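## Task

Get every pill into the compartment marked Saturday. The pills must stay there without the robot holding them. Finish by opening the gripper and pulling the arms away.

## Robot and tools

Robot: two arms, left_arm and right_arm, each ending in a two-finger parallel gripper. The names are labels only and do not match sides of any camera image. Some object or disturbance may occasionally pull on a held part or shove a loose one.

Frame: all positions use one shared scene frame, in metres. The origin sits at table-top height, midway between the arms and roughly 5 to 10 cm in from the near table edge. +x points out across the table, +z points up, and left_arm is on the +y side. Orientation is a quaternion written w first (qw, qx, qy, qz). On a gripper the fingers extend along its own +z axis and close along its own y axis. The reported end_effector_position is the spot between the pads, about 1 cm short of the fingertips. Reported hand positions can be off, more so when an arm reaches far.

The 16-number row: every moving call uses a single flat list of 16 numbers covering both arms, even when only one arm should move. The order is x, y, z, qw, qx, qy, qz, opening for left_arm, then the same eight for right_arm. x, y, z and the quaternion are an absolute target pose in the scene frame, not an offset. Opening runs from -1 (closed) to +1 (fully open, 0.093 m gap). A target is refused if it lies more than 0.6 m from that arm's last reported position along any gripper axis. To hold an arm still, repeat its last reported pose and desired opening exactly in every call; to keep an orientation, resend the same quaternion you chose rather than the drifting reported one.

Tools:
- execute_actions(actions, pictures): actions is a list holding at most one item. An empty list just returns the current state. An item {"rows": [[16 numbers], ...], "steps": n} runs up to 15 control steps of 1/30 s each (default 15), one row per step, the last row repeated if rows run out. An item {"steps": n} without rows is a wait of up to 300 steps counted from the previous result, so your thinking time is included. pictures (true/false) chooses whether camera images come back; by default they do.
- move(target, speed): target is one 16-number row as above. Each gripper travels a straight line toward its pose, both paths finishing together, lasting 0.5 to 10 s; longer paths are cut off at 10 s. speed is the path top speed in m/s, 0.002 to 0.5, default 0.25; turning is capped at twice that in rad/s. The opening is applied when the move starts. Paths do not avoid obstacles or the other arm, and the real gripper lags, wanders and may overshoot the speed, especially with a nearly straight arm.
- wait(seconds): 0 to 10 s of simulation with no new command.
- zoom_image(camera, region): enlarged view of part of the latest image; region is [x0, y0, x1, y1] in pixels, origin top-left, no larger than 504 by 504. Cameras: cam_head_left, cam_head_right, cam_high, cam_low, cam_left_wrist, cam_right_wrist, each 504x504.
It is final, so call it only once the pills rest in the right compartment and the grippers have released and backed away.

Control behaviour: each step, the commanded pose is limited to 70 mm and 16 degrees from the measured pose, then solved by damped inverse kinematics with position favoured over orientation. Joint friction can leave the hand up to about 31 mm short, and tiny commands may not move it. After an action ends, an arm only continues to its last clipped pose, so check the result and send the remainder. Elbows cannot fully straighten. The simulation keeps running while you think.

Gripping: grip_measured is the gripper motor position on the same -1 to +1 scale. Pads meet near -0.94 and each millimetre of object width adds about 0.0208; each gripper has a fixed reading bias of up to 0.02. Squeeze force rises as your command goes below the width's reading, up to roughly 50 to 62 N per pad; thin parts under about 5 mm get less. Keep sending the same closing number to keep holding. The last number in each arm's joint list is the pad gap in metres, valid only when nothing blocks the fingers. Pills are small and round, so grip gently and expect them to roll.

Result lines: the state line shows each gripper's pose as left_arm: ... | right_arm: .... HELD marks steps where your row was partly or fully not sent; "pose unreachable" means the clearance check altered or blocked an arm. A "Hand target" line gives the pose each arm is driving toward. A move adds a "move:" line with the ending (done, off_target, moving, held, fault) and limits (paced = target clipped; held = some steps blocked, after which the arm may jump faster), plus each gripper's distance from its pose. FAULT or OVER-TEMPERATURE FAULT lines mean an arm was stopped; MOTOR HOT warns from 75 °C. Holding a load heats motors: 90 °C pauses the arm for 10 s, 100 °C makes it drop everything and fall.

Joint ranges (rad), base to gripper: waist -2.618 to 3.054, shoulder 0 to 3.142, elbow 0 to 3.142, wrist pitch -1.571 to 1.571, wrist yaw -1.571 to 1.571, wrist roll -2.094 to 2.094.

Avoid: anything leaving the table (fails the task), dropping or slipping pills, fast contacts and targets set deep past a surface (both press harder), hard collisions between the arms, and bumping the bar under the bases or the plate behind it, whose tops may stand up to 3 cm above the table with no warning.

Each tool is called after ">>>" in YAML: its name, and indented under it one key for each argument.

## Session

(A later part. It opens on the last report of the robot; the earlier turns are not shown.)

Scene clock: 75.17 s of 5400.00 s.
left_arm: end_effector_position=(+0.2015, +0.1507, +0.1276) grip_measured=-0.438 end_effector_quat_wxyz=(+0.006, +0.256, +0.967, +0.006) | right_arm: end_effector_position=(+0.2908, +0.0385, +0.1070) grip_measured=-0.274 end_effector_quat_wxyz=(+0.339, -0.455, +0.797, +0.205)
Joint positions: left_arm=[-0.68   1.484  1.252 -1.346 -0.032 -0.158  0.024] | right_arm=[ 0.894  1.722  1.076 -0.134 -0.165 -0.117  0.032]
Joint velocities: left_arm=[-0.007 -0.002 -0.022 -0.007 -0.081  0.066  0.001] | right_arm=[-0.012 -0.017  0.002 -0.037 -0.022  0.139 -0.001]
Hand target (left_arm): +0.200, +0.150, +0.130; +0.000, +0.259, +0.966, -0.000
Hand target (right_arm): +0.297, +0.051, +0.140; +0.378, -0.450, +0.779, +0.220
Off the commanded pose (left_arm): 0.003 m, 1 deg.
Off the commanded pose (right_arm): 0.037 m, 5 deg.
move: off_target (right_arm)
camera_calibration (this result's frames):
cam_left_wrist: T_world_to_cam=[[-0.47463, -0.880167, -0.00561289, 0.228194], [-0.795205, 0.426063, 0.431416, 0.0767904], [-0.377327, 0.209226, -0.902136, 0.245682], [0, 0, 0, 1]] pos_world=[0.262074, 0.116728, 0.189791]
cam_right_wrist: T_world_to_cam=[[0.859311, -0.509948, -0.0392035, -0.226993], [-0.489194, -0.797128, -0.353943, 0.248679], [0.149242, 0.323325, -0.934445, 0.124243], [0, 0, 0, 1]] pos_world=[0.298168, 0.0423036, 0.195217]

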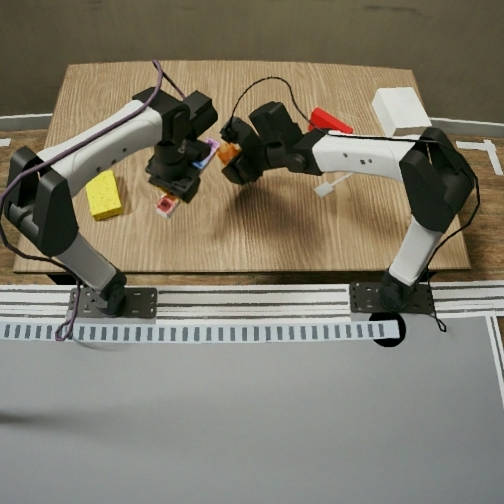

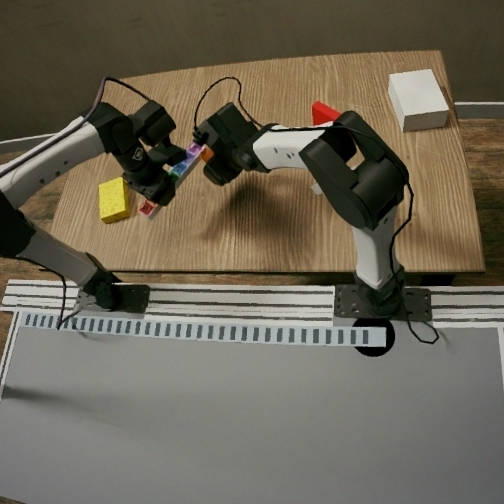

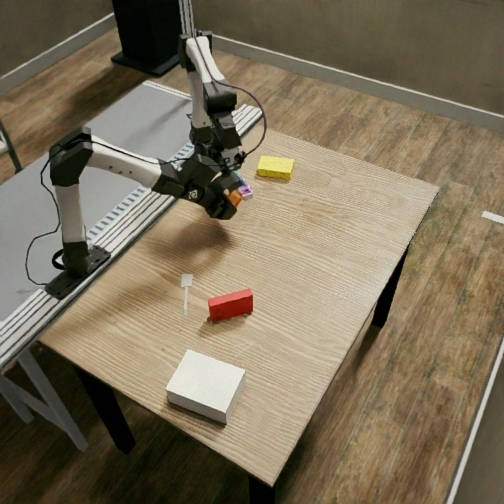

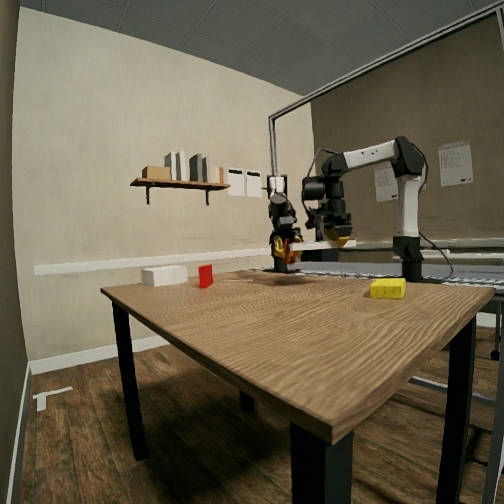

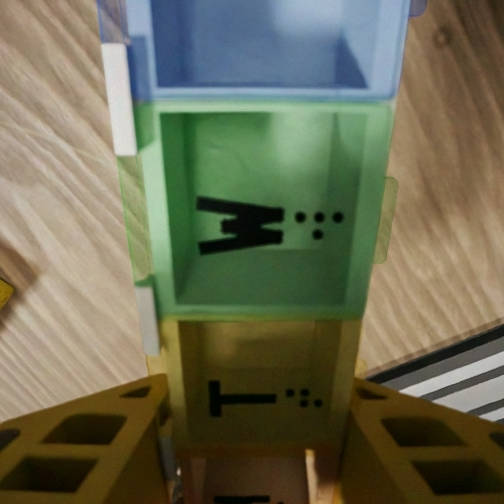

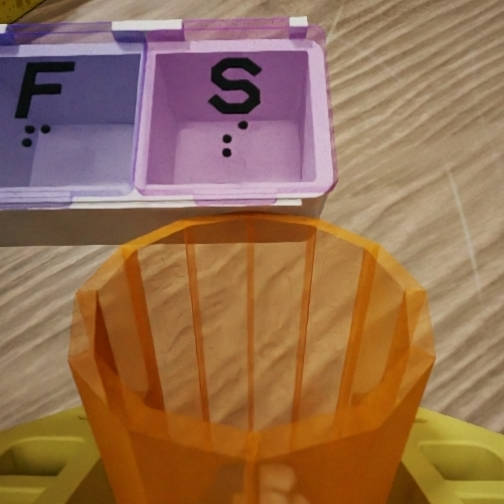

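>>> move:
  target: [0.2,0.15,0.13,0,0.259,0.966,0,-0.6,0.303,0.06,0.158,0.379,-0.45,0.779,0.219,-0.32]
  speed: 0.02

Scene clock: 78.90 s of 5400.00 s.
left_arm: end_effector_position=(+0.2018, +0.1511, +0.1276) grip_measured=-0.438 end_effector_quat_wxyz=(+0.006, +0.255, +0.967, +0.008) | right_arm: end_effector_position=(+0.2903, +0.0377, +0.1171) grip_measured=-0.274 end_effector_quat_wxyz=(+0.321, -0.456, +0.807, +0.195)
Joint positions: left_arm=[-0.68   1.484  1.252 -1.346 -0.035 -0.16   0.024] | right_arm=[ 0.898  1.722  1.152 -0.255 -0.154 -0.115  0.032]
Joint velocities: left_arm=[-0.012 -0.017 -0.007  0.051 -0.037  0.007 -0.   ] | right_arm=[ 0.002  0.017  0.007 -0.095  0.051 -0.007 -0.   ]
Hand target (left_arm): +0.200, +0.150, +0.130; +0.000, +0.259, +0.966, +0.000
Hand target (right_arm): +0.300, +0.057, +0.159; +0.378, -0.450, +0.779, +0.219
Off the commanded pose (left_arm): 0.003 m, 1 deg.
Off the commanded pose (right_arm): 0.048 m, 8 deg.
move: off_target (right_arm)
camera_calibration (this result's frames):
cam_left_wrist: T_world_to_cam=[[-0.472927, -0.881063, -0.00822355, 0.228761], [-0.796749, 0.423648, 0.430944, 0.0775977], [-0.376205, 0.210357, -0.902341, 0.245351], [0, 0, 0, 1]] pos_world=[0.262315, 0.117067, 0.189831]
cam_right_wrist: T_world_to_cam=[[0.854989, -0.517001, -0.0412698, -0.224809], [-0.502753, -0.806616, -0.31082, 0.250639], [0.127406, 0.286497, -0.949572, 0.143532], [0, 0, 0, 1]] pos_world=[0.299932, 0.0448214, 0.20492]

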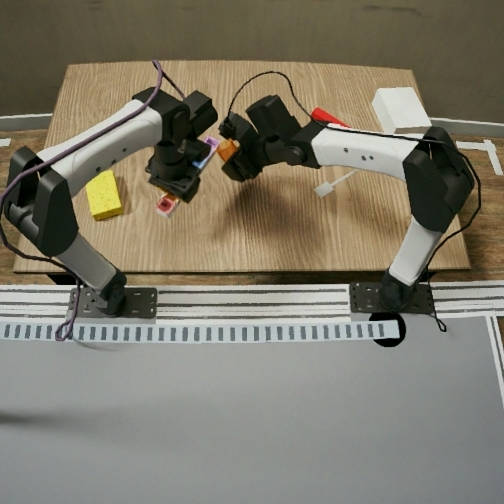

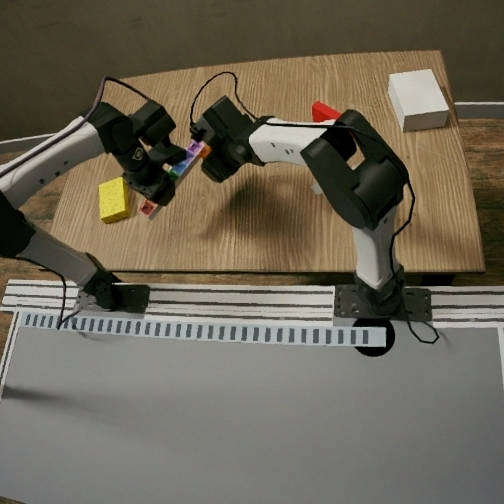

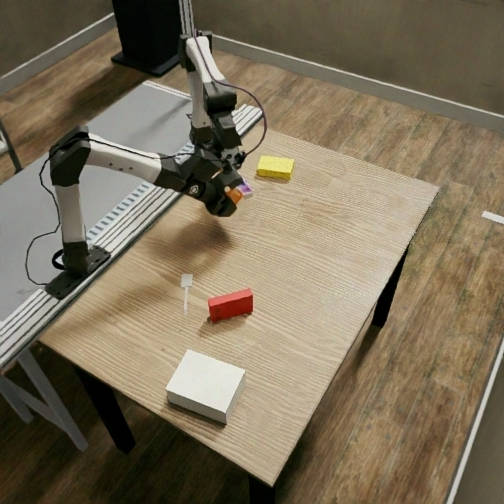

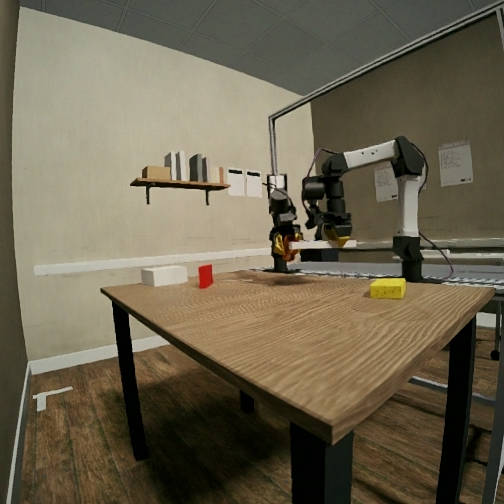

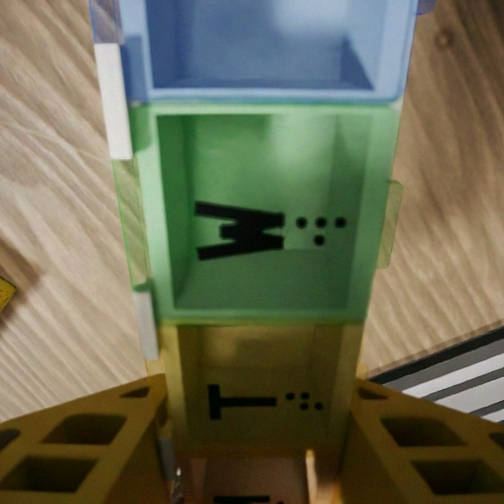

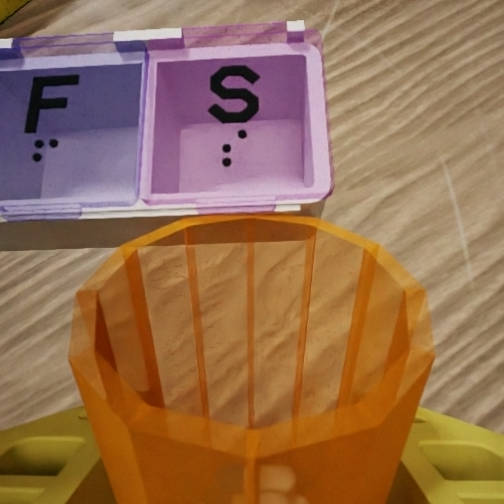

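>>> zoom_image:
  camera: "cam_right_wrist"
  region: [0,160,340,260]

Region (0, 160, 340, 260) of cam_right_wrist's 504x504 image, scaled by 1.482, with more detail than that image has; it fills the top 148 rows of this view, and the rest is white.

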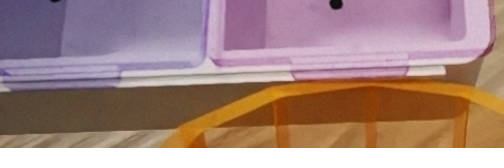

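>>> move:
  target: [0.2018,0.1511,0.1276,0,0.225,0.974,0,-0.6,0.2903,0.0377,0.1171,0.321,-0.456,0.807,0.195,-0.32]
  speed: 0.02

Scene clock: 82.23 s of 5400.00 s.
left_arm: end_effector_position=(+0.2011, +0.1499, +0.1276) grip_measured=-0.438 end_effector_quat_wxyz=(+0.005, +0.236, +0.972, +0.004) | right_arm: end_effector_position=(+0.2891, +0.0362, +0.1153) grip_measured=-0.274 end_effector_quat_wxyz=(+0.316, -0.457, +0.809, +0.193)
Joint positions: left_arm=[-0.68   1.484  1.252 -1.345 -0.027 -0.198  0.024] | right_arm=[ 0.898  1.722  1.152 -0.267 -0.154 -0.115  0.032]
Joint velocities: left_arm=[-0.007 -0.007  0.002 -0.037 -0.022 -0.081 -0.001] | right_arm=[-0.012  0.007 -0.002 -0.007 -0.022  0.007  0.   ]
Hand target (left_arm): +0.202, +0.151, +0.128; +0.000, +0.225, +0.974, -0.000
Hand target (right_arm): +0.290, +0.038, +0.117; +0.321, -0.456, +0.807, +0.195
Off the commanded pose (left_arm): 0.001 m, 1 deg.
Off the commanded pose (right_arm): 0.003 m, 1 deg.
move: done
camera_calibration (this result's frames):
cam_left_wrist: T_world_to_cam=[[-0.438686, -0.89864, 0.0000962417, 0.222088], [-0.810755, 0.39583, 0.431271, 0.0844885], [-0.387596, 0.189115, -0.902222, 0.250776], [0, 0, 0, 1]] pos_world=[0.263126, 0.118708, 0.189797]
cam_right_wrist: T_world_to_cam=[[0.854483, -0.517695, -0.0430108, -0.224244], [-0.505304, -0.809105, -0.300028, 0.247803], [0.120523, 0.278103, -0.95296, 0.145106], [0, 0, 0, 1]] pos_world=[0.299341, 0.0440543, 0.202983]

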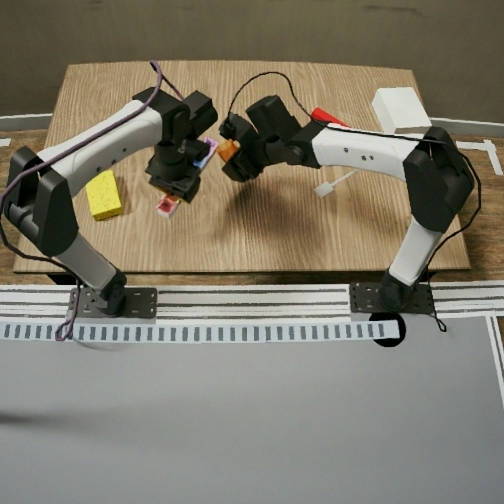

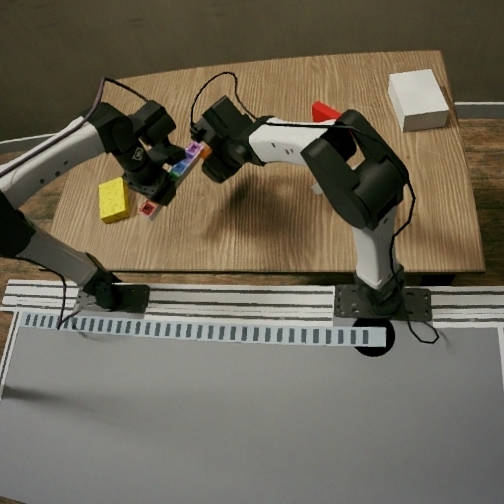

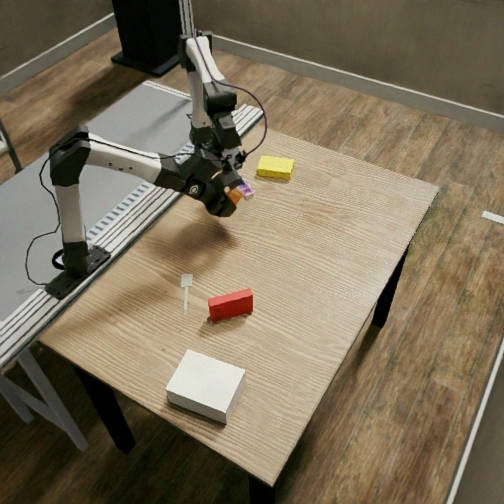

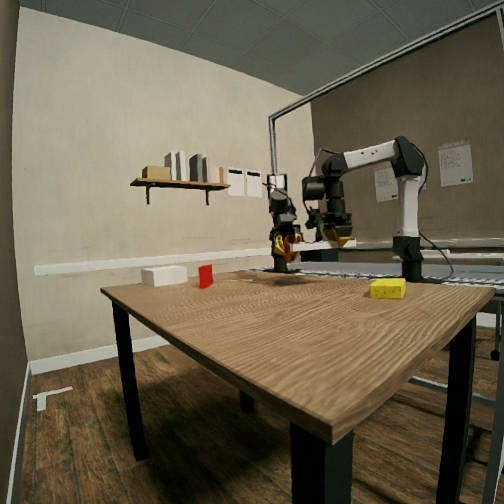

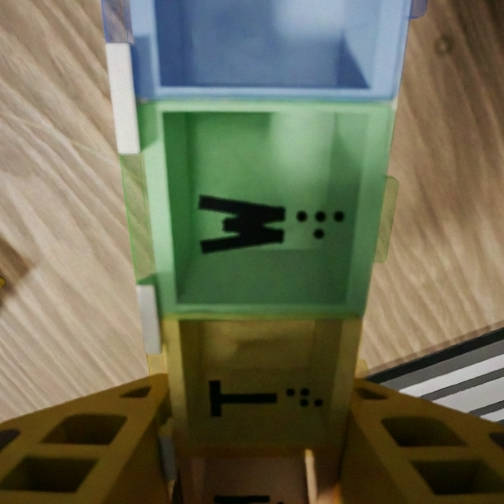

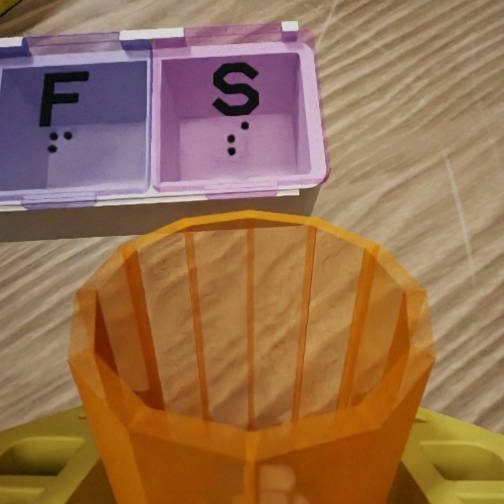

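>>> move:
  target: [0.2011,0.1499,0.1276,0,0.275,0.961,0,-0.6,0.2891,0.0362,0.1153,0.316,-0.457,0.809,0.193,-0.32]
  speed: 0.02

>>> zoom_image:
  camera: "cam_high"
  region: [215,170,265,210]

Scene clock: 85.03 s of 5400.00 s.
left_arm: end_effector_position=(+0.2021, +0.1512, +0.1276) grip_measured=-0.438 end_effector_quat_wxyz=(+0.006, +0.262, +0.965, +0.006) | right_arm: end_effector_position=(+0.2877, +0.0346, +0.1134) grip_measured=-0.274 end_effector_quat_wxyz=(+0.311, -0.458, +0.811, +0.191)
Joint positions: left_arm=[-0.677  1.484  1.252 -1.345 -0.032 -0.141  0.024] | right_arm=[ 0.898  1.722  1.152 -0.279 -0.154 -0.115  0.032]
Joint velocities: left_arm=[ 0.027 -0.007 -0.017 -0.022 -0.007  0.051 -0.   ] | right_arm=[-0.007  0.002 -0.002  0.022 -0.051  0.007  0.   ]
Hand target (left_arm): +0.201, +0.150, +0.128; +0.000, +0.275, +0.961, -0.000
Hand target (right_arm): +0.289, +0.036, +0.115; +0.316, -0.457, +0.809, +0.193
Off the commanded pose (left_arm): 0.002 m, 2 deg.
Off the commanded pose (right_arm): 0.003 m, 1 deg.
move: done
camera_calibration (this result's frames):
cam_left_wrist: T_world_to_cam=[[-0.486328, -0.873761, -0.00521173, 0.230282], [-0.789509, 0.436863, 0.431075, 0.0743312], [-0.37438, 0.213759, -0.902301, 0.244537], [0, 0, 0, 1]] pos_world=[0.262228, 0.116467, 0.189803]
cam_right_wrist: T_world_to_cam=[[0.854063, -0.518207, -0.0451508, -0.223589], [-0.507779, -0.811738, -0.288517, 0.244667], [0.112861, 0.269338, -0.95641, 0.14674], [0, 0, 0, 1]] pos_world=[0.298634, 0.0432175, 0.200839]

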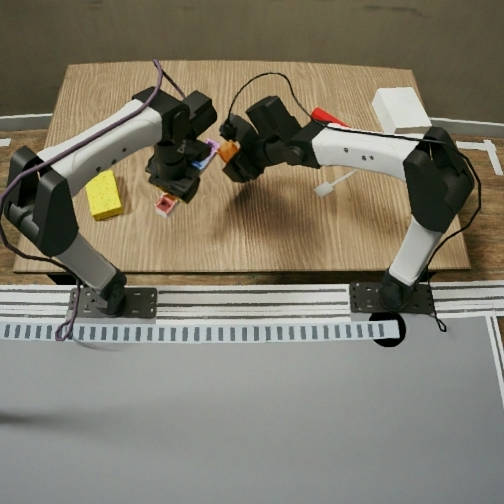

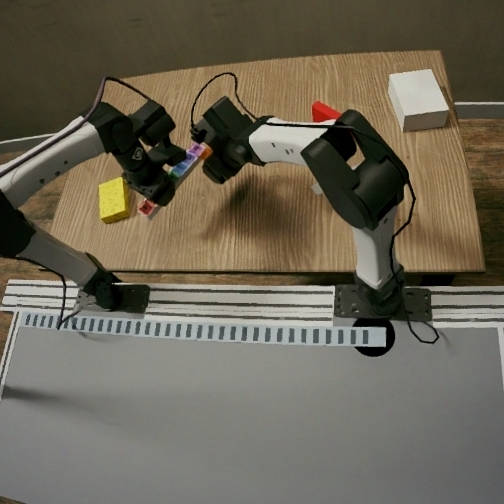

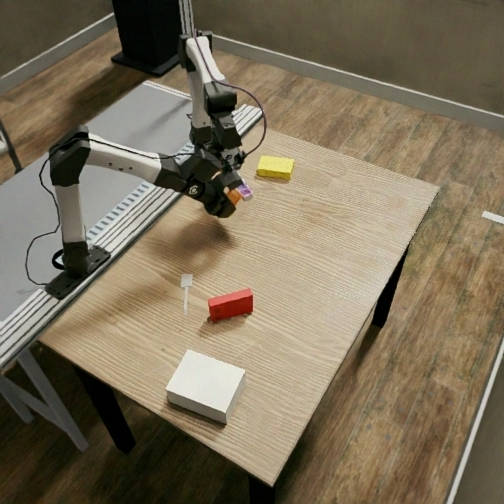

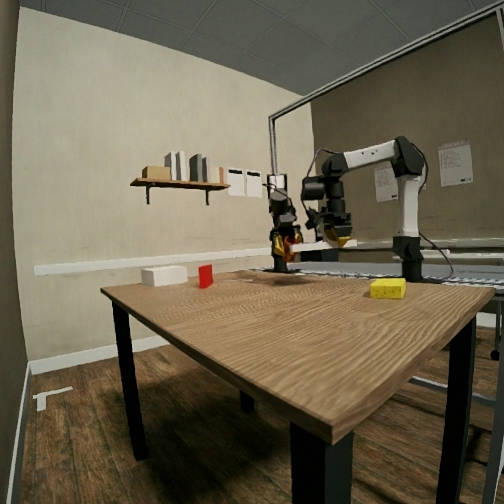

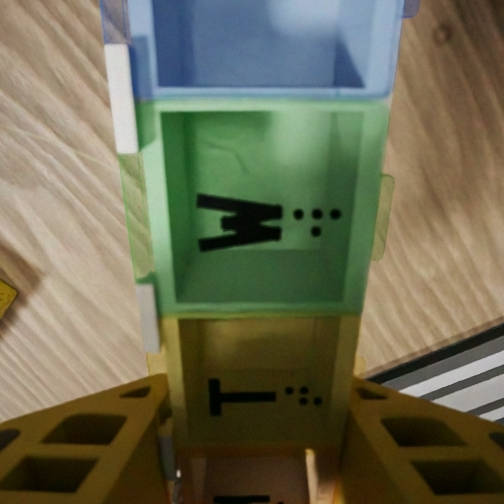

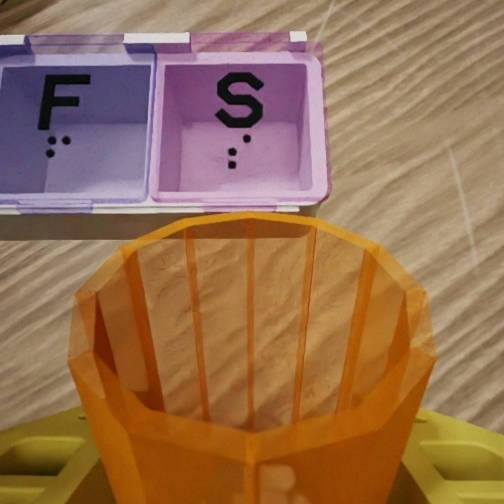

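Region (215, 170, 265, 210) of cam_high's 504x504 image, scaled by 10.080, with more detail than that image has; it fills the top 403 rows of this view, and the rest is white.

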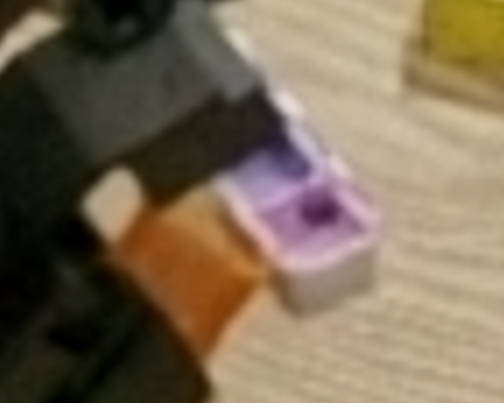

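>>> move:
  target: [0.2011,0.1499,0.1276,0,0.265,0.964,0,-0.6,0.294,0.043,0.124,0.339,-0.455,0.797,0.205,-0.32]
  speed: 0.01

Scene clock: 89.20 s of 5400.00 s.
left_arm: end_effector_position=(+0.2017, +0.1507, +0.1276) grip_measured=-0.438 end_effector_quat_wxyz=(+0.005, +0.262, +0.965, +0.004) | right_arm: end_effector_position=(+0.2934, +0.0418, +0.1223) grip_measured=-0.274 end_effector_quat_wxyz=(+0.333, -0.455, +0.801, +0.200)
Joint positions: left_arm=[-0.677  1.484  1.252 -1.345 -0.028 -0.141  0.024] | right_arm=[ 0.898  1.722  1.152 -0.225 -0.156 -0.115  0.032]
Joint velocities: left_arm=[-0.012 -0.007  0.002 -0.007  0.007 -0.007 -0.   ] | right_arm=[-0.022 -0.012 -0.012 -0.066 -0.022 -0.007  0.   ]
Hand target (left_arm): +0.201, +0.150, +0.128; +0.000, +0.265, +0.964, +0.000
Hand target (right_arm): +0.294, +0.043, +0.124; +0.339, -0.455, +0.797, +0.205
Off the commanded pose (left_arm): 0.001 m, 1 deg.
Off the commanded pose (right_arm): 0.002 m, 1 deg.
move: done
camera_calibration (this result's frames):
cam_left_wrist: T_world_to_cam=[[-0.486355, -0.87376, -0.0014483, 0.229174], [-0.788475, 0.438168, 0.431643, 0.0737612], [-0.376518, 0.211074, -0.902043, 0.24529], [0, 0, 0, 1]] pos_world=[0.261975, 0.116149, 0.189755]
cam_right_wrist: T_world_to_cam=[[0.856568, -0.514683, -0.0373196, -0.226178], [-0.495387, -0.79989, -0.338774, 0.258055], [0.14451, 0.308671, -0.940127, 0.139735], [0, 0, 0, 1]] pos_world=[0.301381, 0.0468731, 0.21035]

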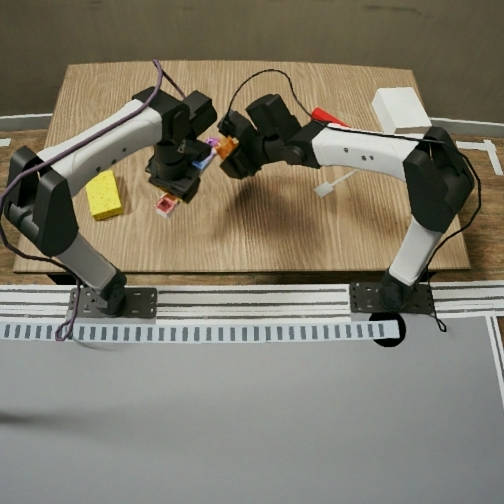

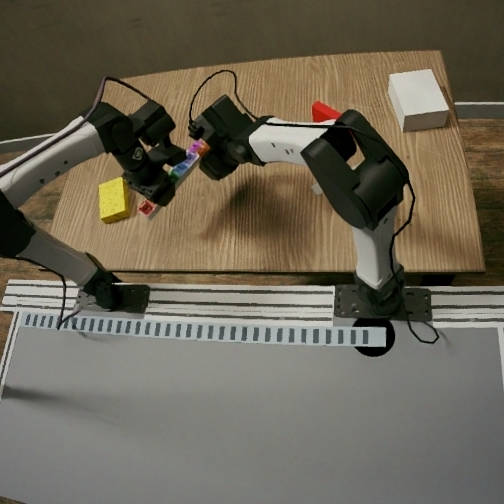

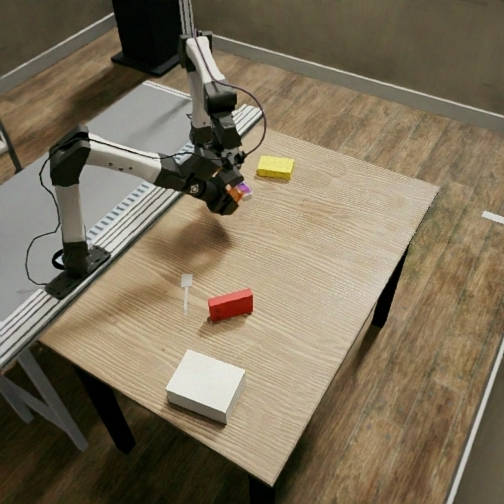

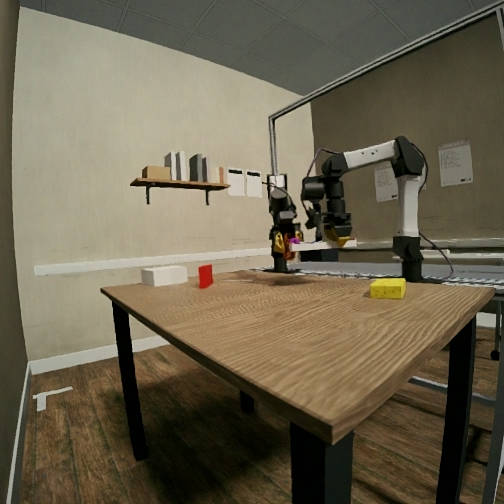

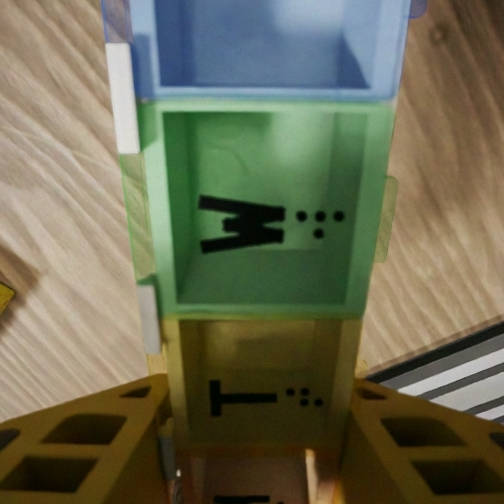

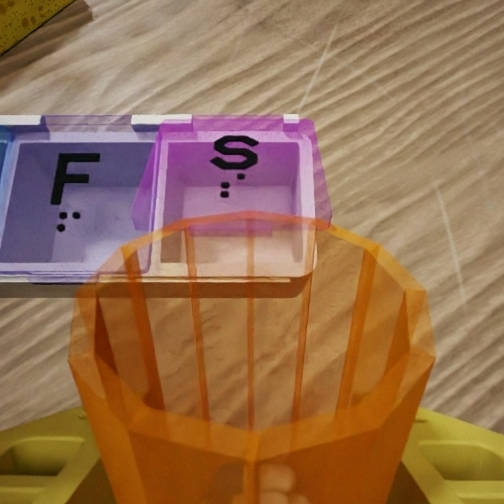

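>>> move:
  target: [0.2011,0.1499,0.1276,0,0.265,0.964,0,-0.6,0.301,0.055,0.147,0.224,-0.483,0.837,0.129,-0.32]
  speed: 0.04

Scene clock: 93.80 s of 5400.00 s.
left_arm: end_effector_position=(+0.2015, +0.1505, +0.1276) grip_measured=-0.438 end_effector_quat_wxyz=(+0.005, +0.262, +0.965, +0.003) | right_arm: end_effector_position=(+0.2978, +0.0487, +0.1459) grip_measured=-0.274 end_effector_quat_wxyz=(+0.220, -0.478, +0.840, +0.130)
Joint positions: left_arm=[-0.677  1.484  1.252 -1.345 -0.026 -0.141  0.024] | right_arm=[ 0.92   1.912  1.651 -0.814 -0.098 -0.134  0.032]
Joint velocities: left_arm=[-0.012 -0.012 -0.007  0.022  0.022  0.037 -0.001] | right_arm=[-0.017 -0.007 -0.007 -0.037 -0.095 -0.037  0.   ]
Hand target (left_arm): +0.201, +0.150, +0.128; +0.000, +0.265, +0.964, -0.000
Hand target (right_arm): +0.300, +0.054, +0.148; +0.225, -0.482, +0.837, +0.128
Off the commanded pose (left_arm): 0.001 m, 1 deg.
Off the commanded pose (right_arm): 0.007 m, 1 deg.
move: done
camera_calibration (this result's frames):
cam_left_wrist: T_world_to_cam=[[-0.486365, -0.873755, 0.000433432, 0.228618], [-0.787958, 0.438821, 0.431924, 0.0734767], [-0.377587, 0.209732, -0.90191, 0.245664], [0, 0, 0, 1]] pos_world=[0.261848, 0.11599, 0.189732]
cam_right_wrist: T_world_to_cam=[[0.851954, -0.523009, -0.025205, -0.225492], [-0.523487, -0.84969, -0.0631448, 0.244306], [0.0116089, 0.066991, -0.997686, 0.218922], [0, 0, 0, 1]] pos_world=[0.317459, 0.0749838, 0.228159]

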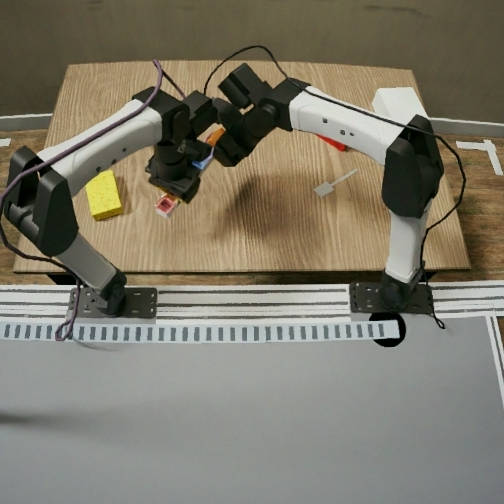

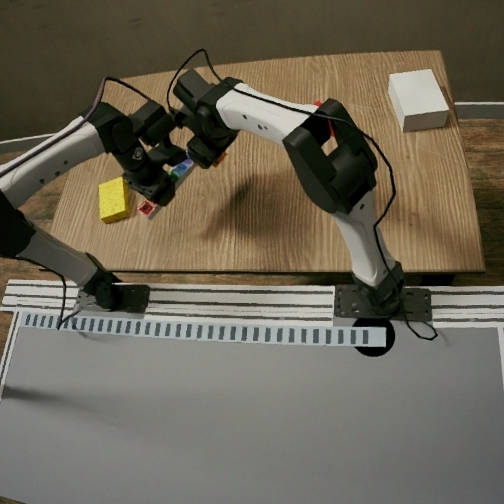

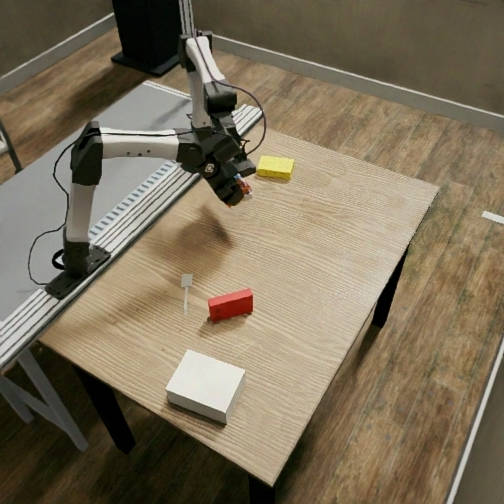

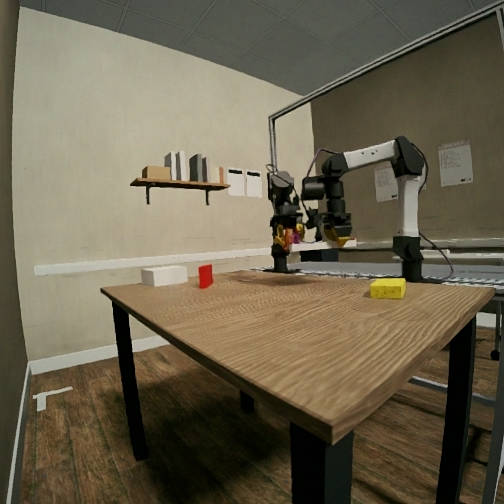

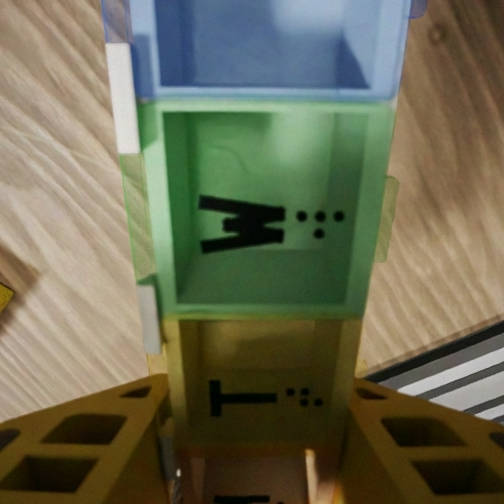

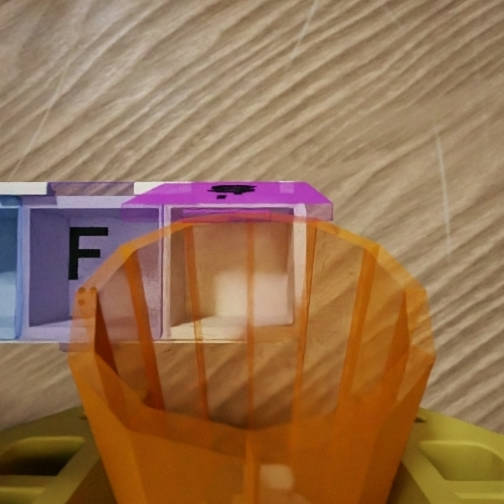

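>>> move:
  target: [0.2011,0.1499,0.1276,0,0.321,0.947,0,-0.6,0.301,0.055,0.147,0.224,-0.483,0.837,0.129,-0.32]
  speed: 0.03

Scene clock: 97.60 s of 5400.00 s.
left_arm: end_effector_position=(+0.2025, +0.1517, +0.1276) grip_measured=-0.438 end_effector_quat_wxyz=(+0.006, +0.306, +0.952, +0.008) | right_arm: end_effector_position=(+0.2945, +0.0447, +0.1431) grip_measured=-0.274 end_effector_quat_wxyz=(+0.209, -0.481, +0.842, +0.125)
Joint positions: left_arm=[-0.677  1.484  1.252 -1.345 -0.035 -0.05   0.024] | right_arm=[ 0.92   1.912  1.651 -0.838 -0.098 -0.14   0.032]
Joint velocities: left_arm=[-0.002 -0.012  0.017 -0.037  0.022 -0.007 -0.001] | right_arm=[-0.007 -0.007 -0.002 -0.081 -0.037 -0.022 -0.   ]
Hand target (left_arm): +0.201, +0.150, +0.128; +0.000, +0.321, +0.947, +0.000
Hand target (right_arm): +0.301, +0.055, +0.147; +0.224, -0.483, +0.837, +0.129
Off the commanded pose (left_arm): 0.002 m, 2 deg.
Off the commanded pose (right_arm): 0.013 m, 2 deg.
move: off_target (right_arm)
camera_calibration (this result's frames):
cam_left_wrist: T_world_to_cam=[[-0.563507, -0.826059, -0.00932594, 0.239772], [-0.747276, 0.504886, 0.432052, 0.0554189], [-0.352192, 0.250433, -0.9018, 0.234464], [0, 0, 0, 1]] pos_world=[0.259103, 0.111368, 0.189732]
cam_right_wrist: T_world_to_cam=[[0.854182, -0.519344, -0.0255861, -0.225656], [-0.519972, -0.853289, -0.0390893, 0.234683], [-0.00153154, 0.0466935, -0.998908, 0.221368], [0, 0, 0, 1]] pos_world=[0.315119, 0.0727231, 0.224526]

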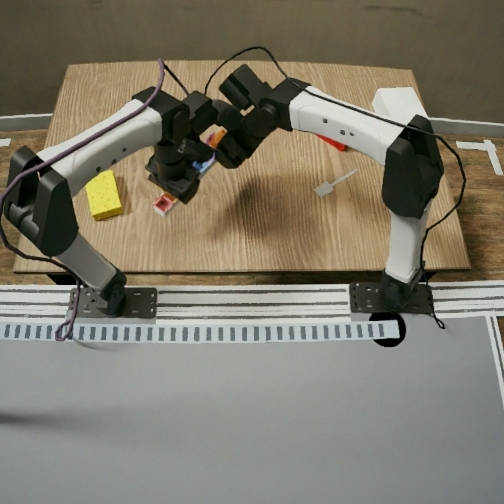

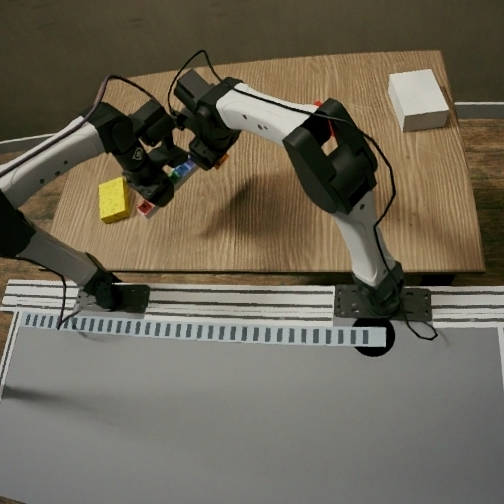

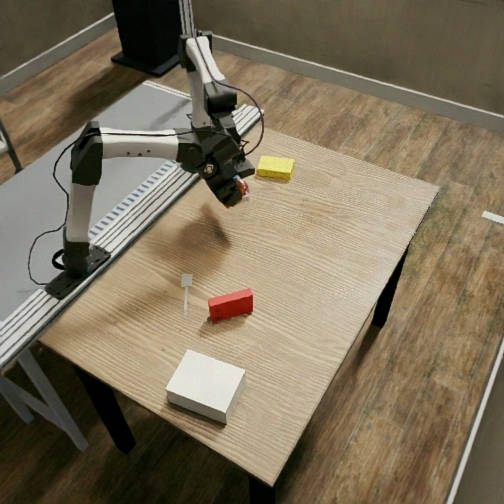

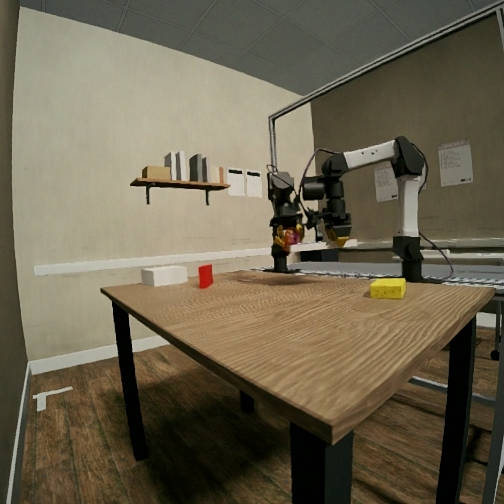

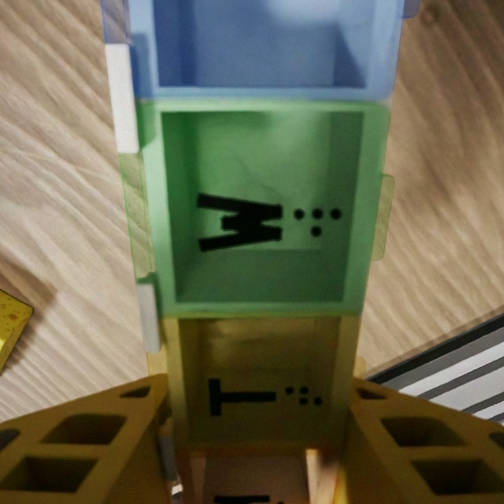

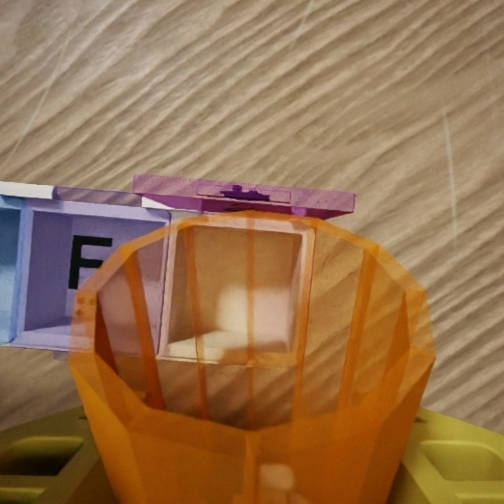

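>>> execute_actions:
  actions: []

Scene clock: 97.87 s of 5400.00 s.
left_arm: end_effector_position=(+0.2026, +0.1518, +0.1276) grip_measured=-0.438 end_effector_quat_wxyz=(+0.006, +0.306, +0.952, +0.008) | right_arm: end_effector_position=(+0.2945, +0.0446, +0.1430) grip_measured=-0.274 end_effector_quat_wxyz=(+0.209, -0.481, +0.842, +0.125)
Joint positions: left_arm=[-0.677  1.484  1.252 -1.345 -0.036 -0.049  0.024] | right_arm=[ 0.92   1.912  1.651 -0.839 -0.098 -0.14   0.032]
Joint velocities: left_arm=[ 0.007 -0.017  0.007  0.051 -0.066  0.051  0.002] | right_arm=[ 0.007  0.002 -0.007 -0.051 -0.066 -0.007 -0.   ]
Hand target (left_arm): +0.201, +0.150, +0.128; +0.000, +0.321, +0.947, +0.000
Hand target (right_arm): +0.301, +0.055, +0.147; +0.224, -0.483, +0.837, +0.129
Off the commanded pose (left_arm): 0.002 m, 2 deg.
Off the commanded pose (right_arm): 0.013 m, 2 deg.
Steps of this call (steps 1 to 8: nothing new was sent). Readings (end_effector_position):
1: left_arm (+0.2025, +0.1517, +0.1276) | right_arm (+0.2945, +0.0447, +0.1431)
2: left_arm (+0.2025, +0.1517, +0.1276) | right_arm (+0.2945, +0.0447, +0.1431)
4: left_arm (+0.2025, +0.1517, +0.1276) | right_arm (+0.2945, +0.0446, +0.1430)
8: the state above
camera_calibration (this result's frames):
cam_left_wrist: T_world_to_cam=[[-0.564443, -0.82541, -0.0100951, 0.240089], [-0.746899, 0.505471, 0.432019, 0.055266], [-0.35149, 0.25139, -0.901808, 0.234183], [0, 0, 0, 1]] pos_world=[0.259108, 0.111366, 0.189736]
cam_right_wrist: T_world_to_cam=[[0.854174, -0.519355, -0.0256441, -0.225634], [-0.519985, -0.853298, -0.0387125, 0.234552], [-0.00177652, 0.0464018, -0.998921, 0.221415], [0, 0, 0, 1]] pos_world=[0.315087, 0.0726841, 0.22447]

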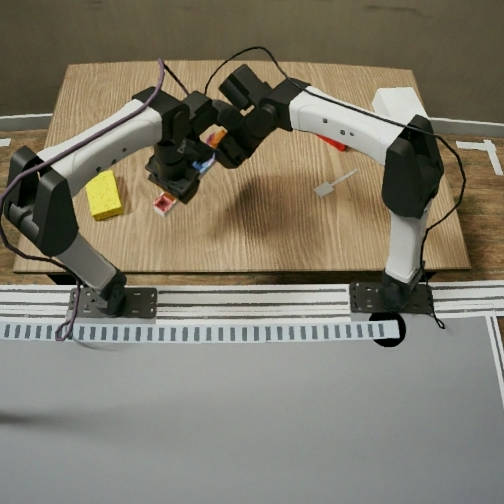

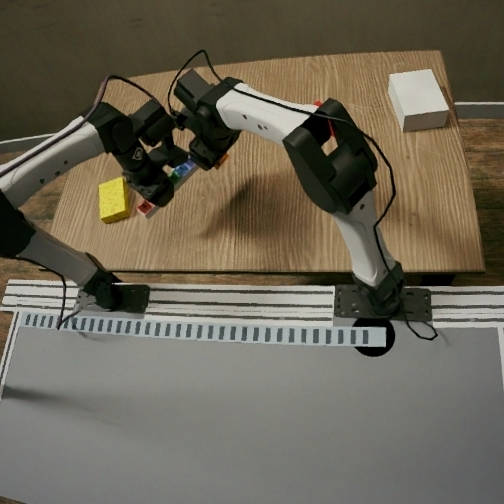

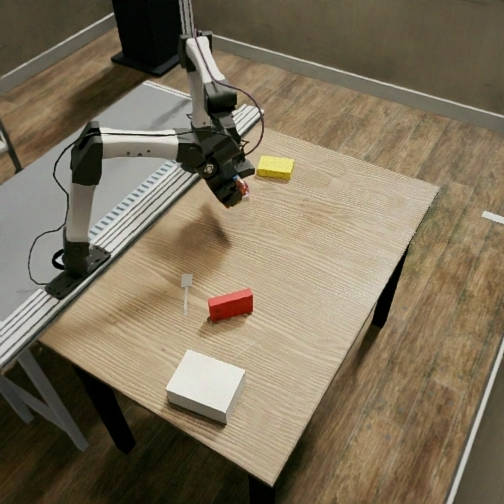

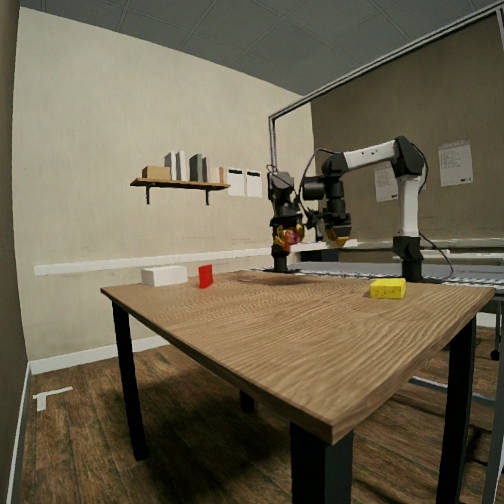

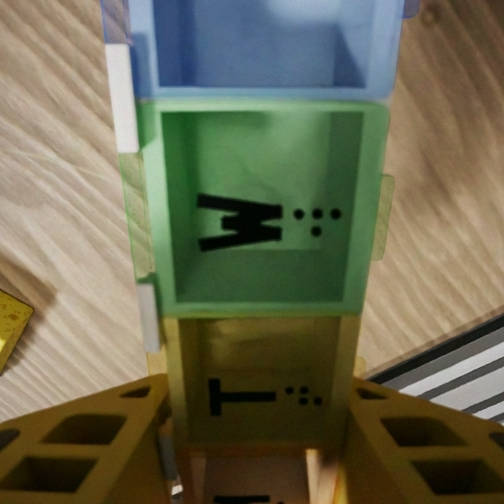

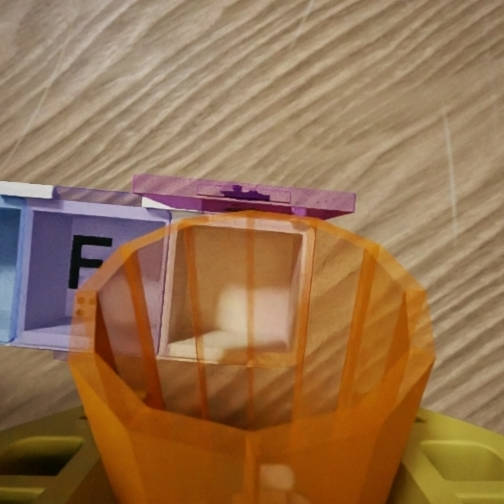

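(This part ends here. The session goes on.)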